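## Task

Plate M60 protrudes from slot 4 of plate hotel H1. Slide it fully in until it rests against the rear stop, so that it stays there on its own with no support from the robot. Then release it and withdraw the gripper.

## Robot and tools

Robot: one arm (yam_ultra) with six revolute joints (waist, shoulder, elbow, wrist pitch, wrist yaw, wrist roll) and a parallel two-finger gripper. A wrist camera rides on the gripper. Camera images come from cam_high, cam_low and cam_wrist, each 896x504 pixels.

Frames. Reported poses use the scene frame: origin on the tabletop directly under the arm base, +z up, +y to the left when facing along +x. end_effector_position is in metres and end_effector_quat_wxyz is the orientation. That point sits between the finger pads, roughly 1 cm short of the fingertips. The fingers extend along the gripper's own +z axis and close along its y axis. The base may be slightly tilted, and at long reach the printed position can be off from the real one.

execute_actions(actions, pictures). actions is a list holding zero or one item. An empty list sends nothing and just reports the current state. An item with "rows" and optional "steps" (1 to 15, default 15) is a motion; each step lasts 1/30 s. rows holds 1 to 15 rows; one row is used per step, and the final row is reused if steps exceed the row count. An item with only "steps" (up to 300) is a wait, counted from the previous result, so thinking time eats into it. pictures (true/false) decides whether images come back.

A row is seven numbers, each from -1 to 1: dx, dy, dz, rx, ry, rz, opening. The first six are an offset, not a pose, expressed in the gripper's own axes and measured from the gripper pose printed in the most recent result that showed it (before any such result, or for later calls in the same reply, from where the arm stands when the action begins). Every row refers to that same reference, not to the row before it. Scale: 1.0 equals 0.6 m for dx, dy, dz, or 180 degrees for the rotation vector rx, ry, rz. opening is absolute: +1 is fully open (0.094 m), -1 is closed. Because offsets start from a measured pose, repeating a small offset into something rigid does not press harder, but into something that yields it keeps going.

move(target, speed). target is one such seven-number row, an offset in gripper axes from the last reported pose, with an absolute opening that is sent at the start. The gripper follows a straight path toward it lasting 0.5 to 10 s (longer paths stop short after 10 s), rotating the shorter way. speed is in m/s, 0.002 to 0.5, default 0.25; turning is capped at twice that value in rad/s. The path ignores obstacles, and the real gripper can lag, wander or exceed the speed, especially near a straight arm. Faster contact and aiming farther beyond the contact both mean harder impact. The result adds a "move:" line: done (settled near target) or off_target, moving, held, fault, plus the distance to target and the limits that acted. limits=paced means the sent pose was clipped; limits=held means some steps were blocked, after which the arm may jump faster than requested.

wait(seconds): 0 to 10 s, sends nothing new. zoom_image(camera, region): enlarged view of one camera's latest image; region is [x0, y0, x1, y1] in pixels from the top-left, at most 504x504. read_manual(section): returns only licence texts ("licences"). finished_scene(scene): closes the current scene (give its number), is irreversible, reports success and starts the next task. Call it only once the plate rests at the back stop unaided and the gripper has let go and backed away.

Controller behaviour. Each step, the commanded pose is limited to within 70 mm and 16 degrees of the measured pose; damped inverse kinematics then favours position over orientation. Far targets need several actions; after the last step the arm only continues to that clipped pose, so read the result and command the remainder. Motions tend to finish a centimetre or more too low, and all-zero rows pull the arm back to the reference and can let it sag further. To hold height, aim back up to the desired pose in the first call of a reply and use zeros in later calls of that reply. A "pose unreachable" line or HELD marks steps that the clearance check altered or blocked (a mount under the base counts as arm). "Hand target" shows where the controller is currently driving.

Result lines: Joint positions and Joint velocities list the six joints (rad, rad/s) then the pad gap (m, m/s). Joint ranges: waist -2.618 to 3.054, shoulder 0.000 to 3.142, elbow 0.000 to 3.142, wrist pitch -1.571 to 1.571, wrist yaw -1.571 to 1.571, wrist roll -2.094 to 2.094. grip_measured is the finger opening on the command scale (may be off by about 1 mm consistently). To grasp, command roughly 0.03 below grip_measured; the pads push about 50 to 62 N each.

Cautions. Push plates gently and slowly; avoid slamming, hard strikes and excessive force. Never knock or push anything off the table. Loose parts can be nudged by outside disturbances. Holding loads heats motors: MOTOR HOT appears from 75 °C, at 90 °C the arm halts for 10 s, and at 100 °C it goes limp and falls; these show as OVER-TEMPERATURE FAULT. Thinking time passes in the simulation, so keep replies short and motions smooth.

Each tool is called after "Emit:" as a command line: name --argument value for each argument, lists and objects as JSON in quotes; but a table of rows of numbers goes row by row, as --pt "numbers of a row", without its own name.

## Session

Emit:
execute_actions --actions '[]'

Scene clock: 0.00 s of 7200.00 s.
end_effector_position=(+0.0832, +0.4115, +0.1432) grip_measured=+1.000 end_effector_quat_wxyz=(-0.040, +0.172, +0.851, +0.494)
Joint positions: [ 1.049  0.766  0.214  0.828 -0.362  2.027  0.094]
Joint velocities: [-0.002 -0.007 -0.002 -0.037  0.007 -0.007  0.   ]
Hand target: +0.085, +0.413, +0.146; -0.034, +0.169, +0.850, +0.497

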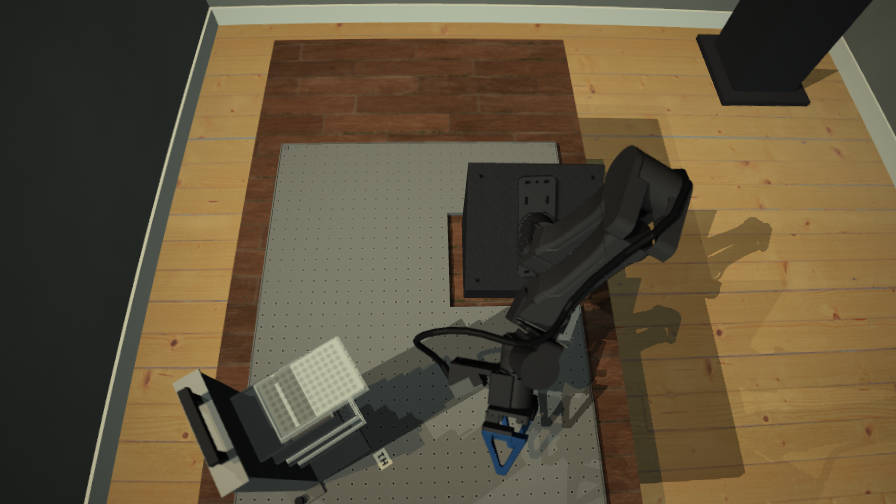

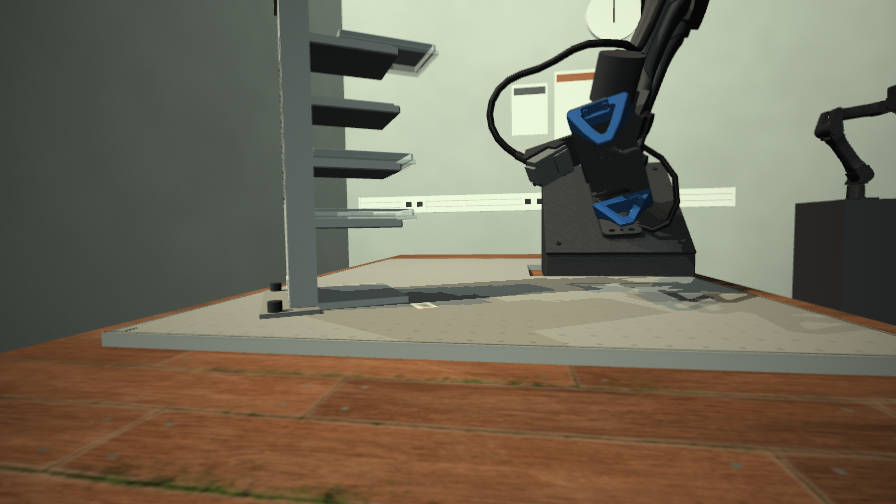

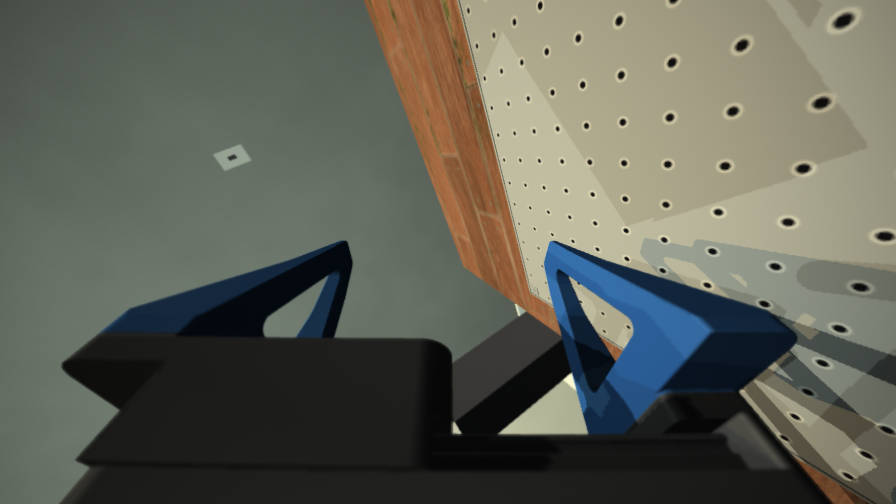

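Emit:
move --target '[-0.21,0.198,-0.355,-0.16,-0.23,0.141,-1]' --speed 0.35

Scene clock: 4.20 s of 7200.00 s.
end_effector_position=(+0.2215, +0.2485, +0.3057) grip_measured=-0.997 end_effector_quat_wxyz=(+0.474, +0.377, +0.561, +0.564)
Joint positions: [0.643 0.075 0.157 0.233 0.529 2.088 0.   ]
Joint velocities: [-0.012  0.012  0.012 -0.022  0.022  0.066 -0.001]
Hand target: +0.222, +0.250, +0.316; +0.483, +0.378, +0.549, +0.567
Off the commanded pose: 0.015 m, 36 deg; orientation clipped at the last step of the last action.
joint sent to its limit — the command would take joint 6 (wrist roll) past its upper limit, so that joint was sent only as far as its limit.
move: off_target; limits=paced

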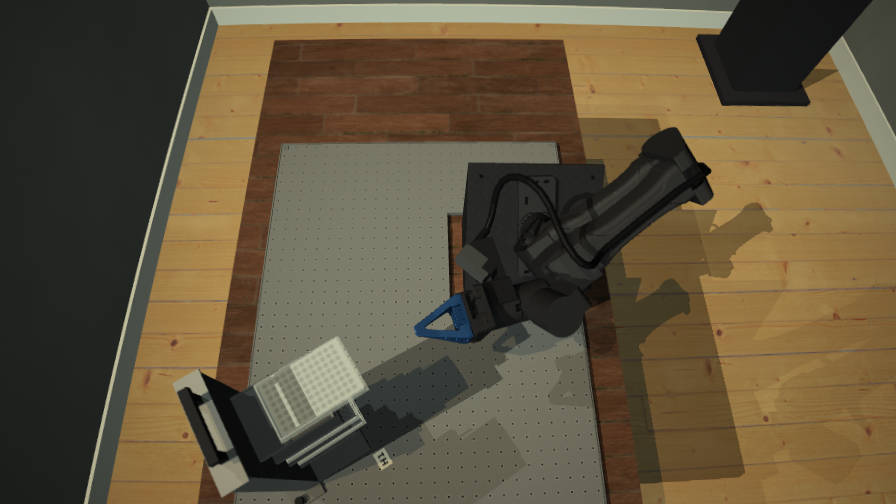

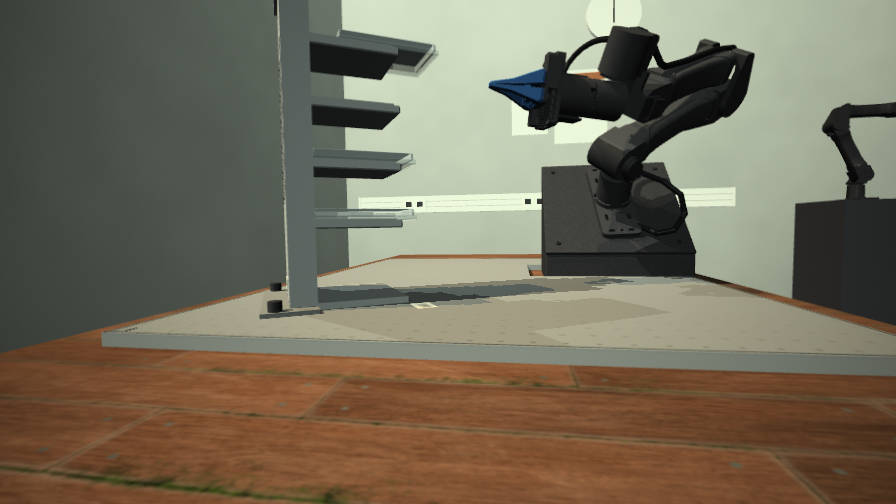

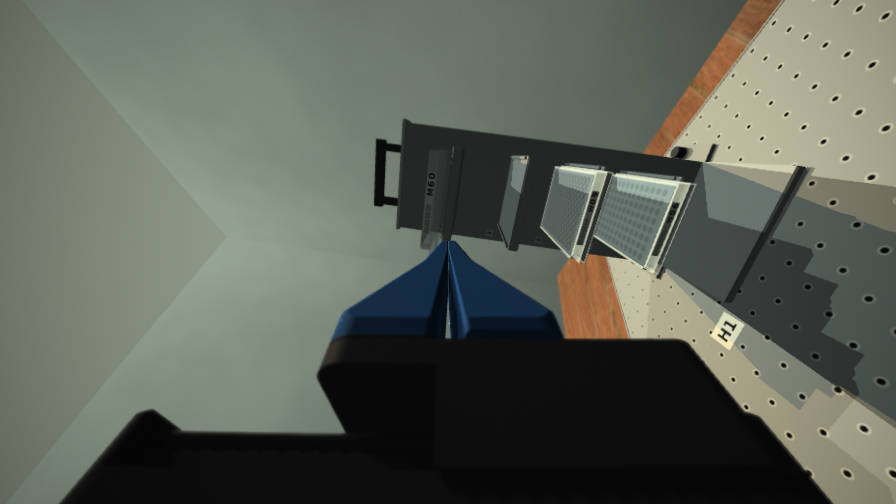

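Emit:
move --target '[0.022,0.042,0.125,0,0,0,-1]' --speed 0.1

Scene clock: 6.60 s of 7200.00 s.
end_effector_position=(+0.2841, +0.2782, +0.3263) grip_measured=-0.997 end_effector_quat_wxyz=(+0.506, +0.357, +0.567, +0.544)
Joint positions: [0.387 0.594 0.318 0.559 0.31  2.088 0.   ]
Joint velocities: [ 0.007  0.012  0.007  0.022 -0.066  0.037 -0.   ]
Hand target: +0.285, +0.283, +0.337; +0.510, +0.351, +0.558, +0.552
Off the commanded pose: 0.011 m, 5 deg.
joint sent to its limit — the command would take joint 6 (wrist roll) past its upper limit, so that joint was sent only as far as its limit.
move: off_target

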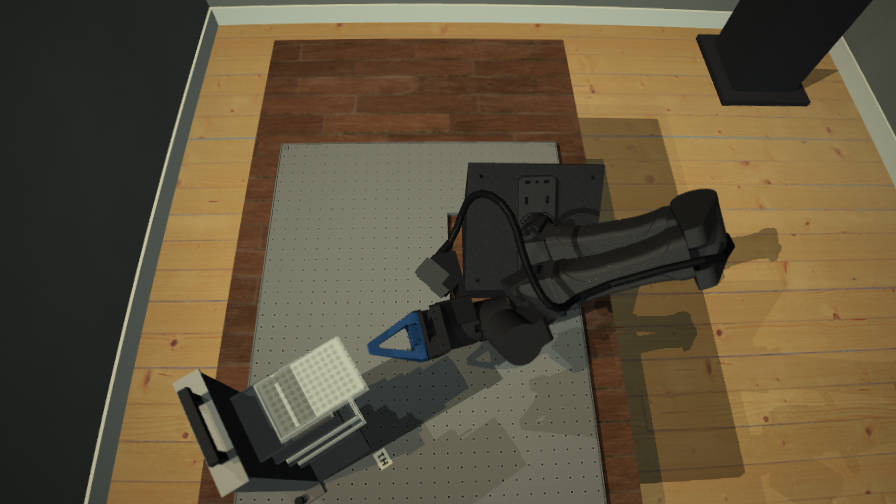

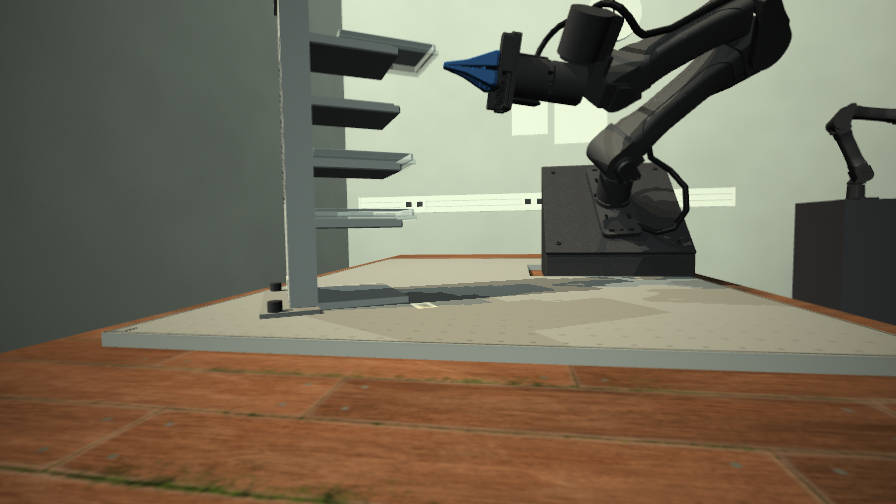

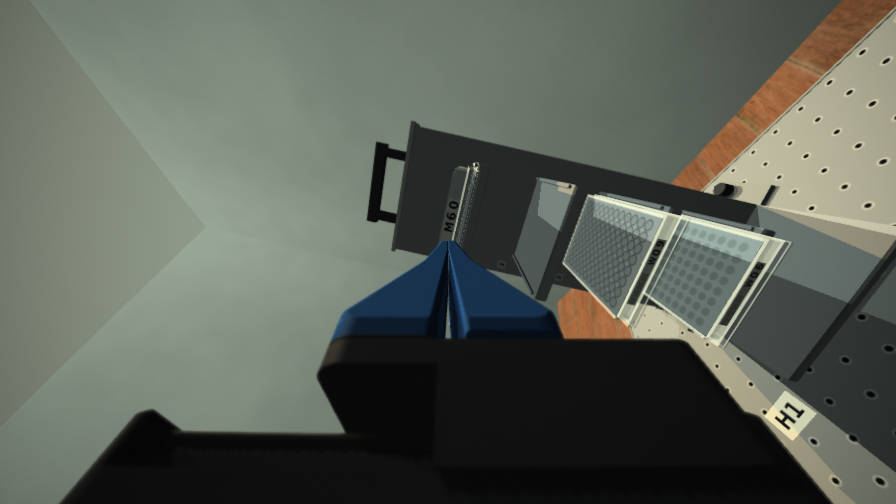

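Emit:
move --target '[0.035,0.016,0.02,0,0,0,-1]' --speed 0.05

Emit:
move --target '[0.015,0.012,0.06,0,0,0,-1]' --speed 0.03

Scene clock: 8.17 s of 7200.00 s.
end_effector_position=(+0.2867, +0.3013, +0.3294) grip_measured=-0.997 end_effector_quat_wxyz=(+0.496, +0.357, +0.569, +0.550)
Joint positions: [0.454 0.646 0.391 0.55  0.358 2.08  0.   ]
Joint velocities: [ 0.017  0.012 -0.002  0.051  0.037 -0.022  0.   ]
Hand target: +0.289, +0.303, +0.333; +0.506, +0.356, +0.567, +0.544
Off the commanded pose: 0.005 m, 1 deg.
move: done

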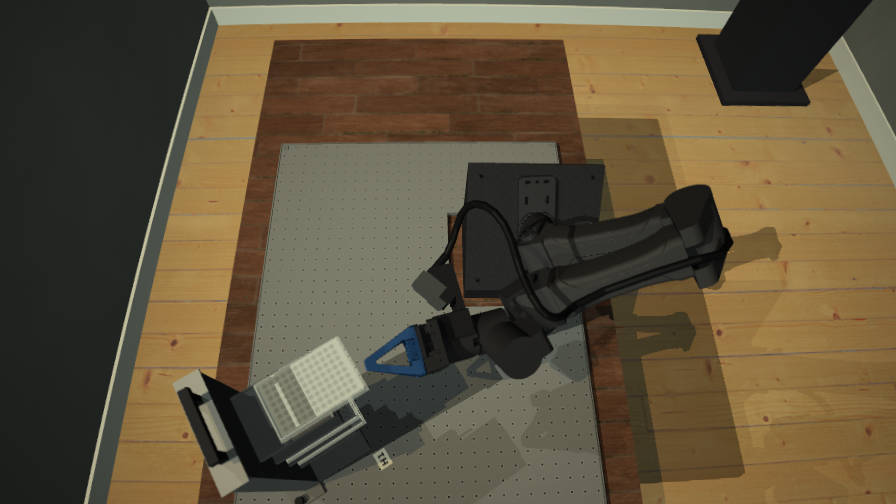

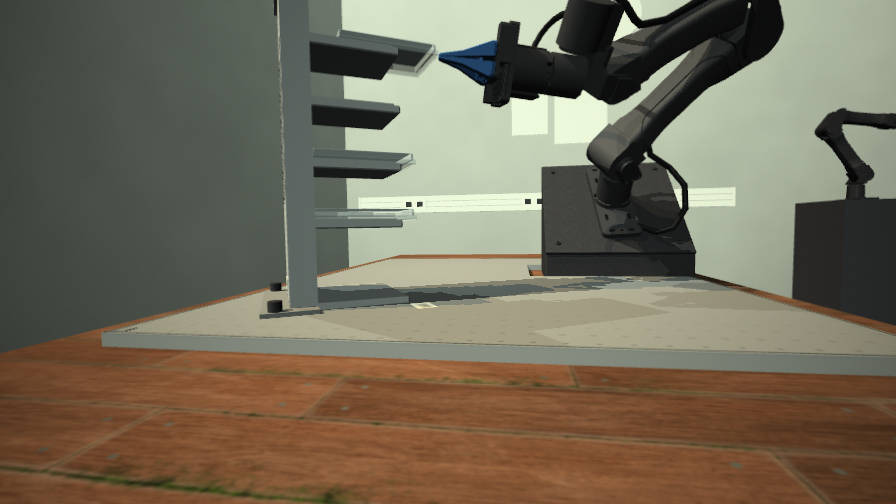

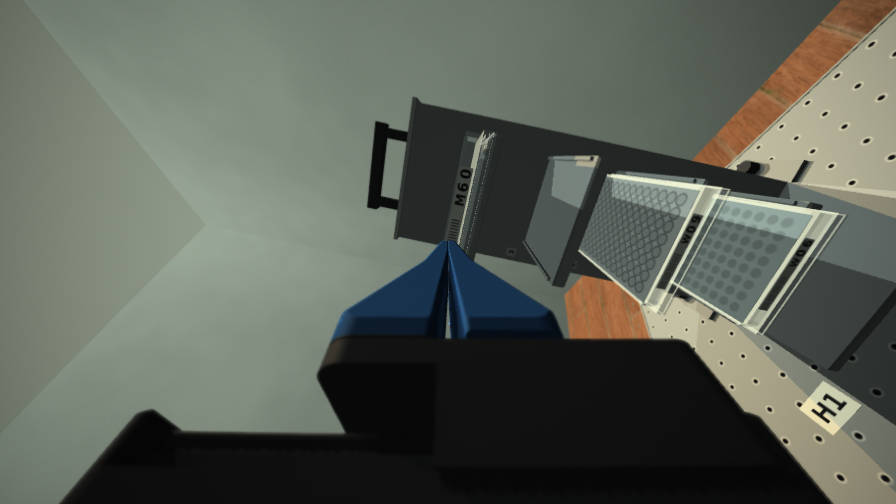

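Scene clock: 9.70 s of 7200.00 s.
end_effector_position=(+0.3148, +0.3166, +0.3273) grip_measured=-0.997 end_effector_quat_wxyz=(+0.494, +0.360, +0.579, +0.540)
Joint positions: [0.423 0.81  0.487 0.591 0.313 2.088 0.   ]
Joint velocities: [-0.007 -0.022 -0.002 -0.037  0.007 -0.051  0.   ]
Hand target: +0.317, +0.321, +0.339; +0.499, +0.355, +0.569, +0.548
Off the commanded pose: 0.012 m, 2 deg.
joint sent to its limit — the command would take joint 6 (wrist roll) past its upper limit, so that joint was sent only as far as its limit.
move: off_target

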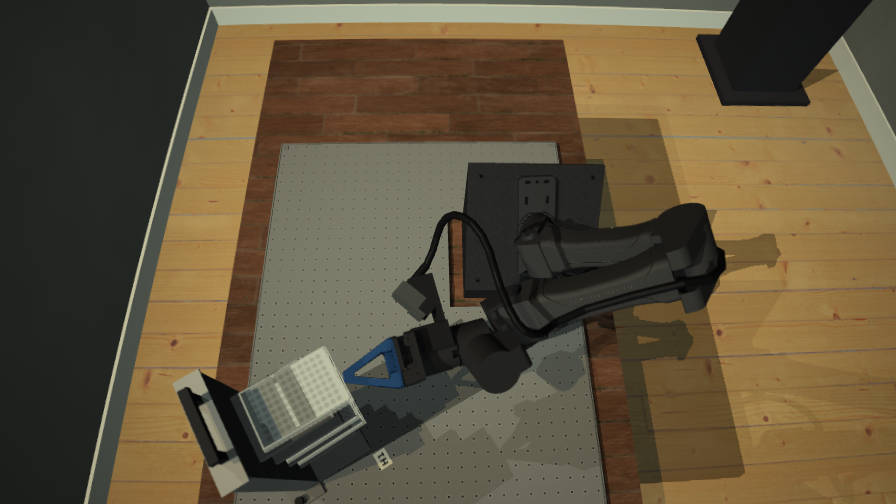

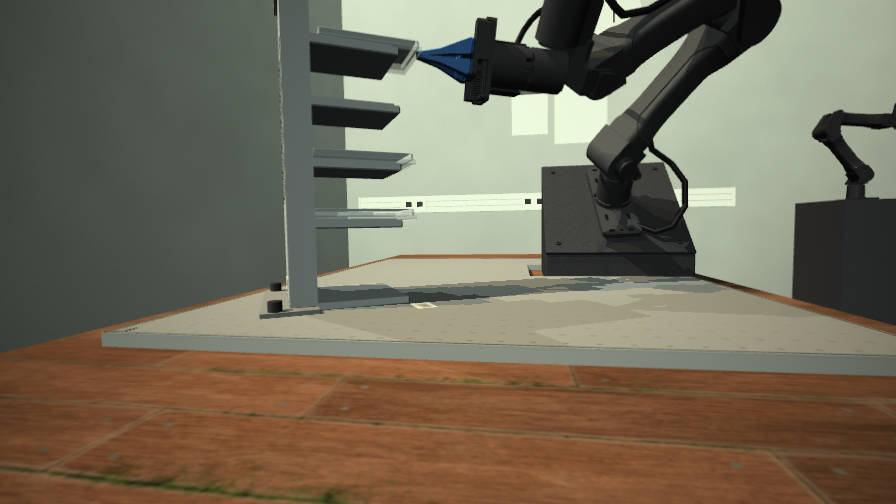

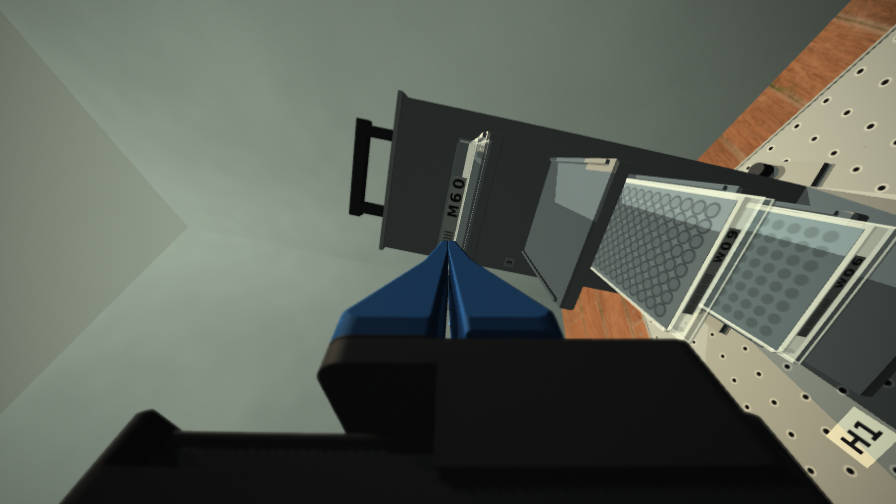

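Moving well; continue.

Emit:
move --target '[0.012,0.015,0.06,0,0,0,-1]' --speed 0.02

Scene clock: 12.30 s of 7200.00 s.
end_effector_position=(+0.3334, +0.3234, +0.3610) grip_measured=-0.997 end_effector_quat_wxyz=(+0.528, +0.352, +0.531, +0.562)
Joint positions: [0.38  0.906 0.578 0.661 0.381 2.088 0.   ]
Joint velocities: [ 0.002  0.002  0.002 -0.037 -0.11  -0.037  0.   ]
Hand target: +0.343, +0.333, +0.338; +0.500, +0.357, +0.576, +0.540
Off the commanded pose: 0.029 m, 7 deg.
joint sent to its limit — the command would take joint 6 (wrist roll) past its upper limit, so that joint was sent only as far as its limit.
move: off_target

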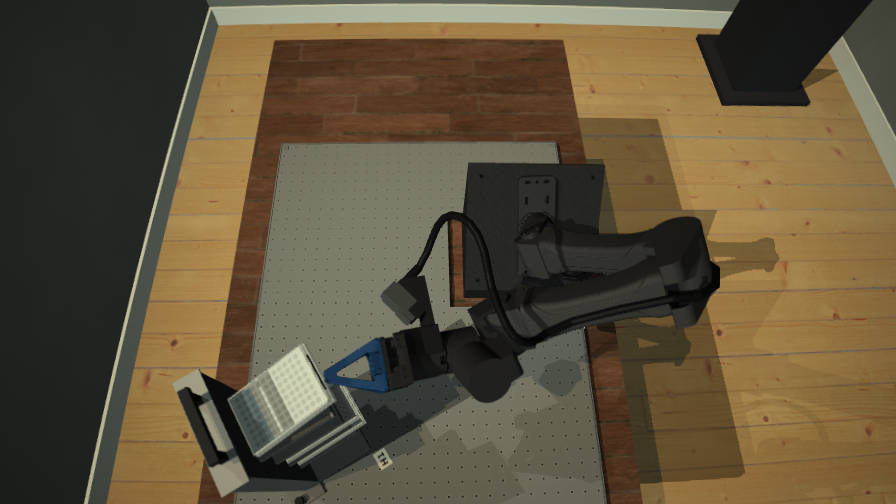

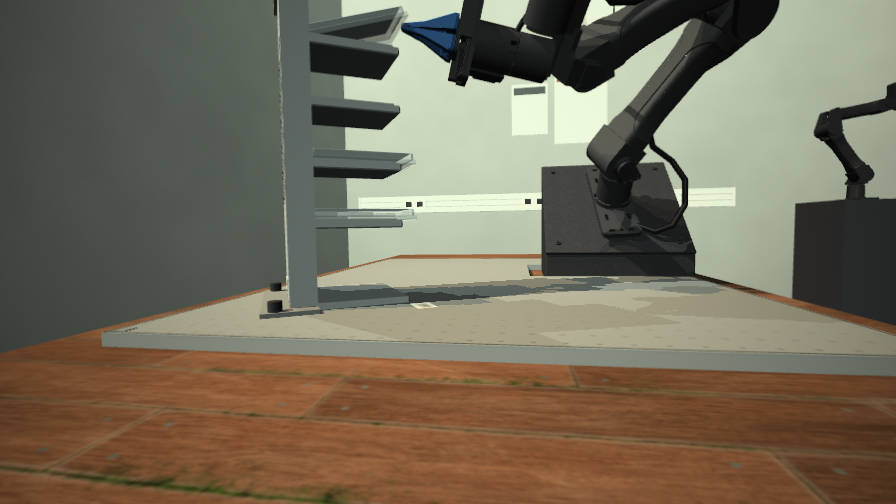

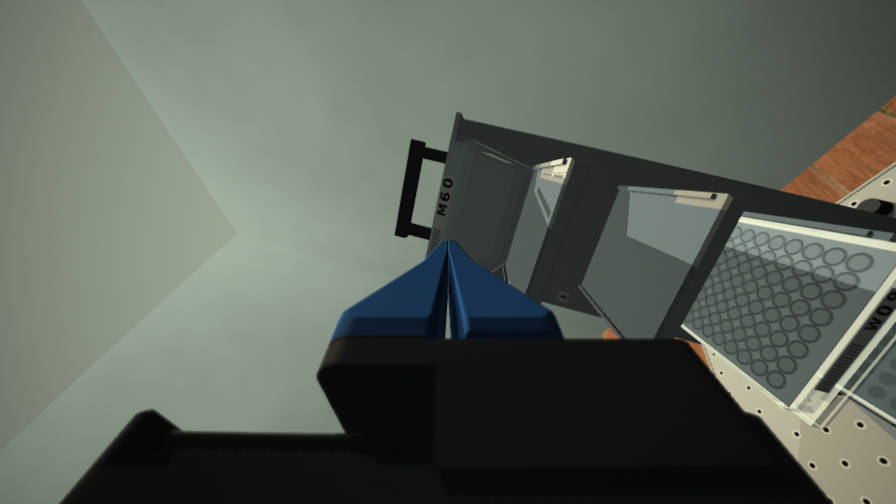

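Emit:
move --target '[0,-0.055,-0.03,0,0,0,-1]' --speed 0.02

Scene clock: 14.83 s of 7200.00 s.
end_effector_position=(+0.3218, +0.3222, +0.3301) grip_measured=-0.997 end_effector_quat_wxyz=(+0.518, +0.351, +0.532, +0.571)
Joint positions: [0.503 0.931 0.478 0.82  0.481 2.054 0.   ]
Joint velocities: [-0.012  0.007  0.002  0.037 -0.007 -0.037 -0.   ]
Hand target: +0.323, +0.316, +0.326; +0.528, +0.351, +0.532, +0.561
Off the commanded pose: 0.008 m, 2 deg.
move: done

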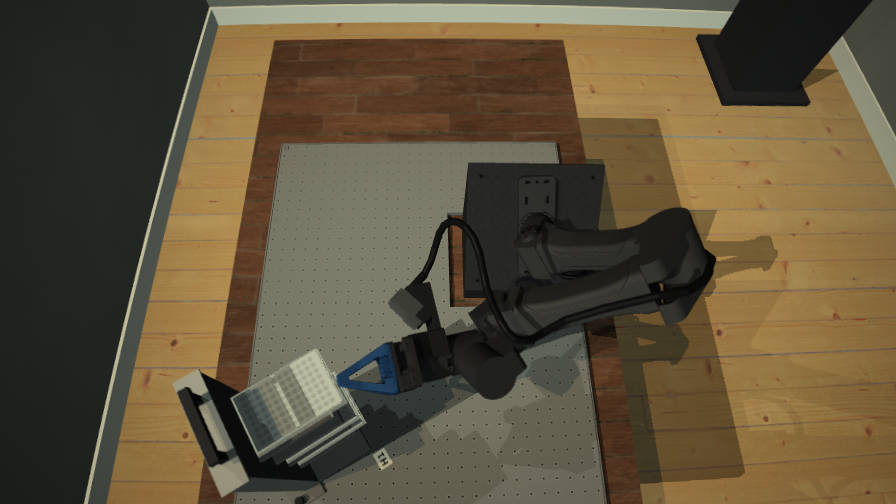

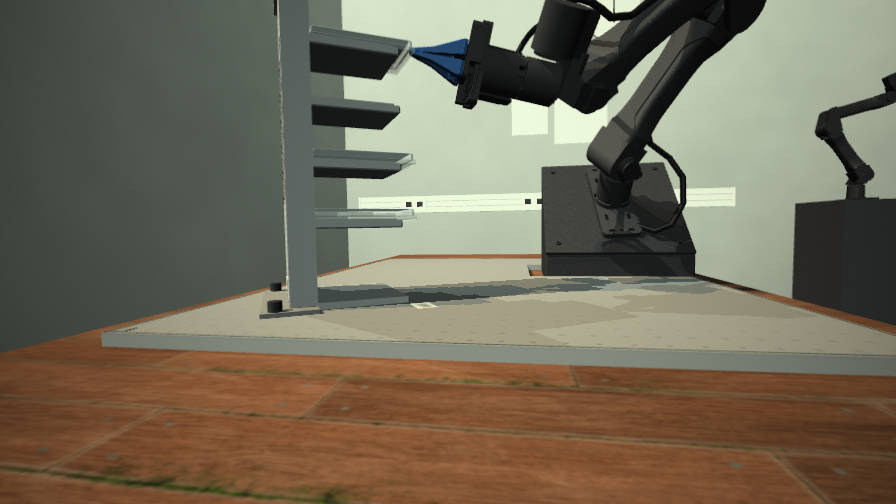

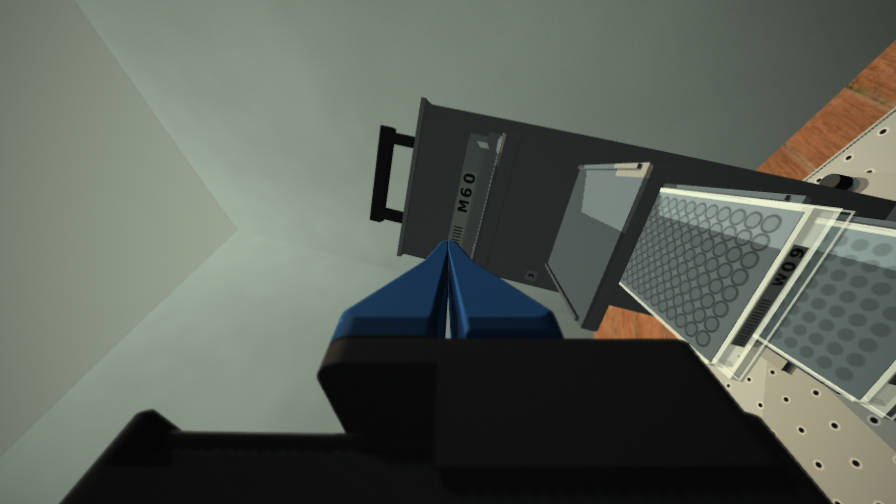

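Emit:
move --target '[0.005,-0.01,0.024,0,0,0,-1]' --speed 0.015

Emit:
move --target '[0,0.01,-0.15,0,0,0,-1]' --speed 0.15

Emit:
zoom_image --camera "cam_low" --region '[260,0,520,200]'

Scene clock: 16.90 s of 7200.00 s.
end_effector_position=(+0.3271, +0.3227, +0.3278) grip_measured=-0.997 end_effector_quat_wxyz=(+0.516, +0.351, +0.524, +0.579)
Joint positions: [0.503 0.979 0.478 0.884 0.488 2.062 0.   ]
Joint velocities: [ 0.007  0.007  0.007 -0.095  0.022  0.022  0.   ]
Hand target: +0.335, +0.328, +0.327; +0.518, +0.351, +0.531, +0.571
Off the commanded pose: 0.011 m, 1 deg.
move: off_target

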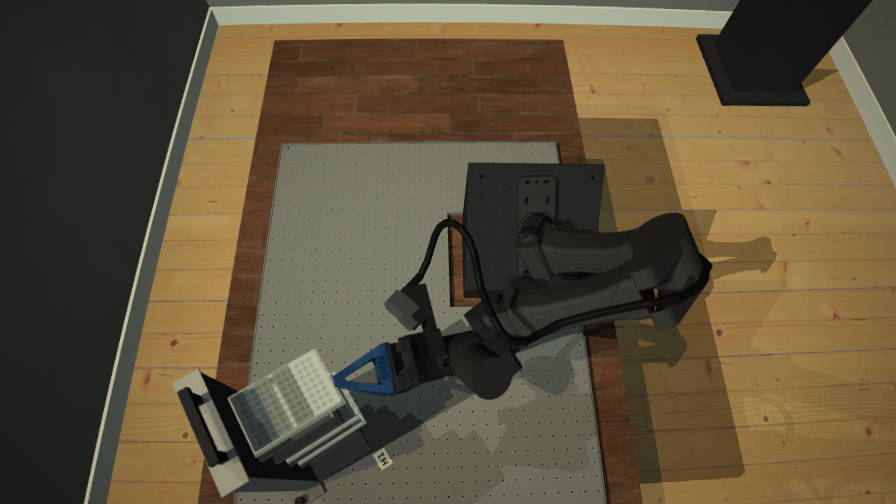

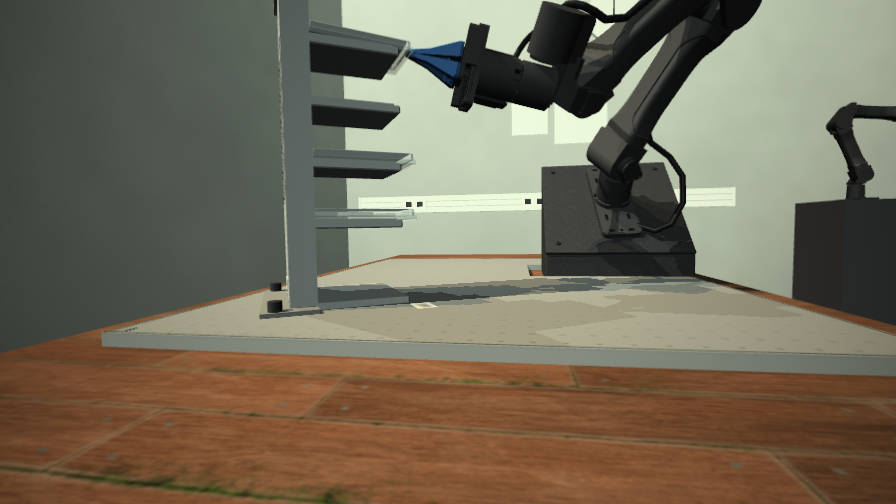

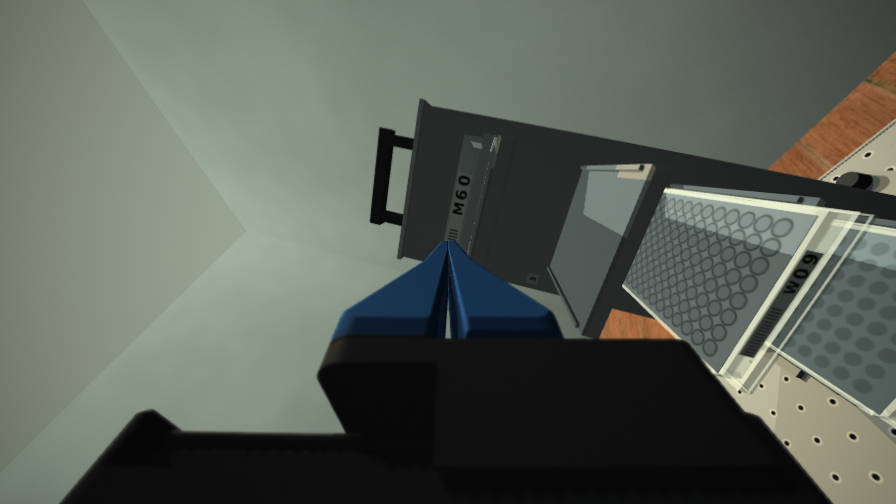

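Scene clock: 18.20 s of 7200.00 s.
end_effector_position=(+0.2418, +0.3065, +0.3168) grip_measured=-0.997 end_effector_quat_wxyz=(+0.509, +0.348, +0.524, +0.587)
Joint positions: [0.856 0.604 0.256 0.862 0.795 1.876 0.   ]
Joint velocities: [ 0.017  0.007  0.002 -0.007  0.037 -0.051  0.   ]
Hand target: +0.241, +0.301, +0.314; +0.517, +0.347, +0.527, +0.579
Off the commanded pose: 0.006 m, 1 deg.
move: done

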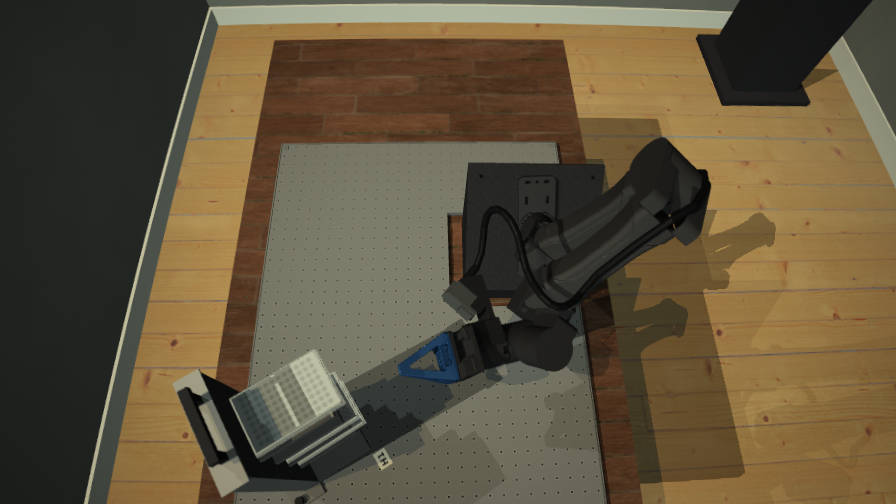

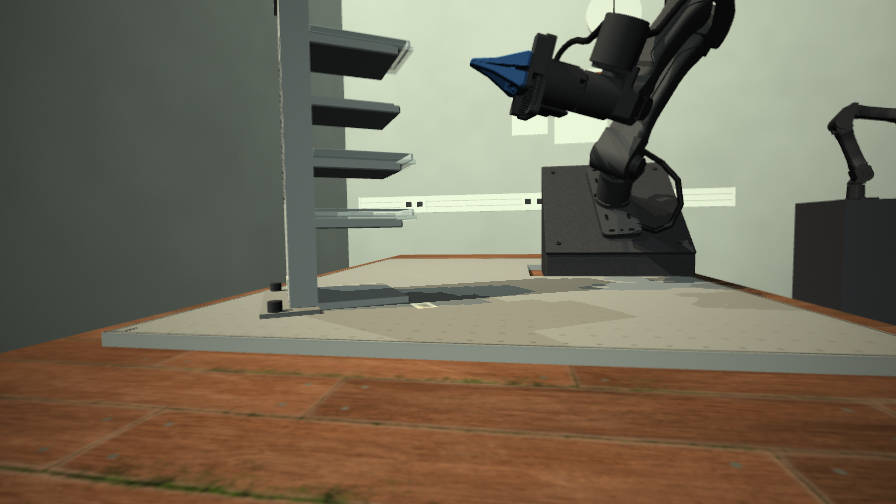

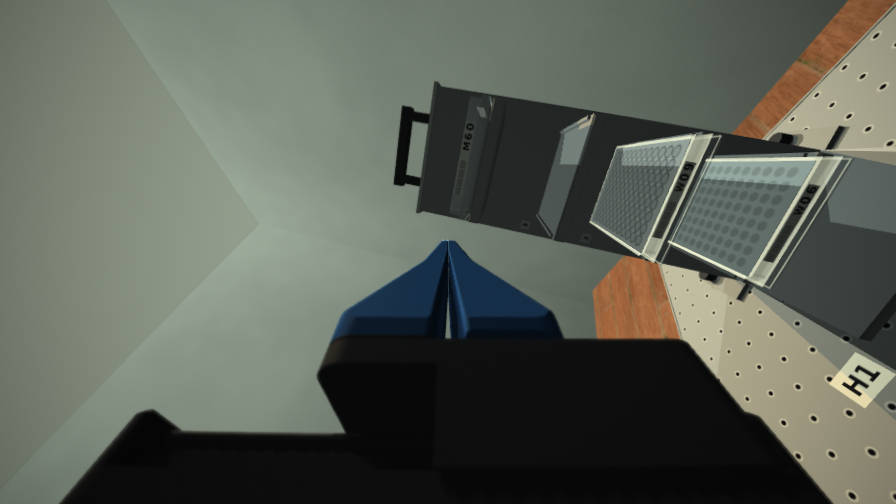

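Region (260, 0, 520, 200) of cam_low's 896x504 image, scaled by 1.938, with more detail than that image has; it fills the top 388 rows of this view, and the rest is white.

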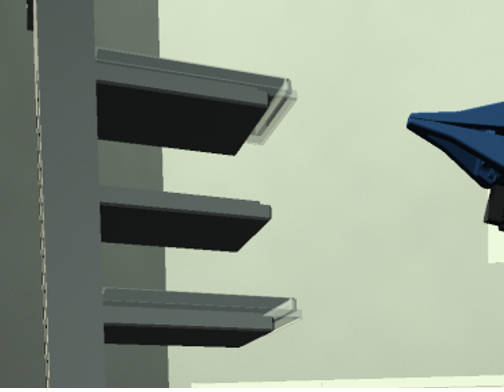

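Emit:
finished_scene --scene 2

The scene is finished: the task was done.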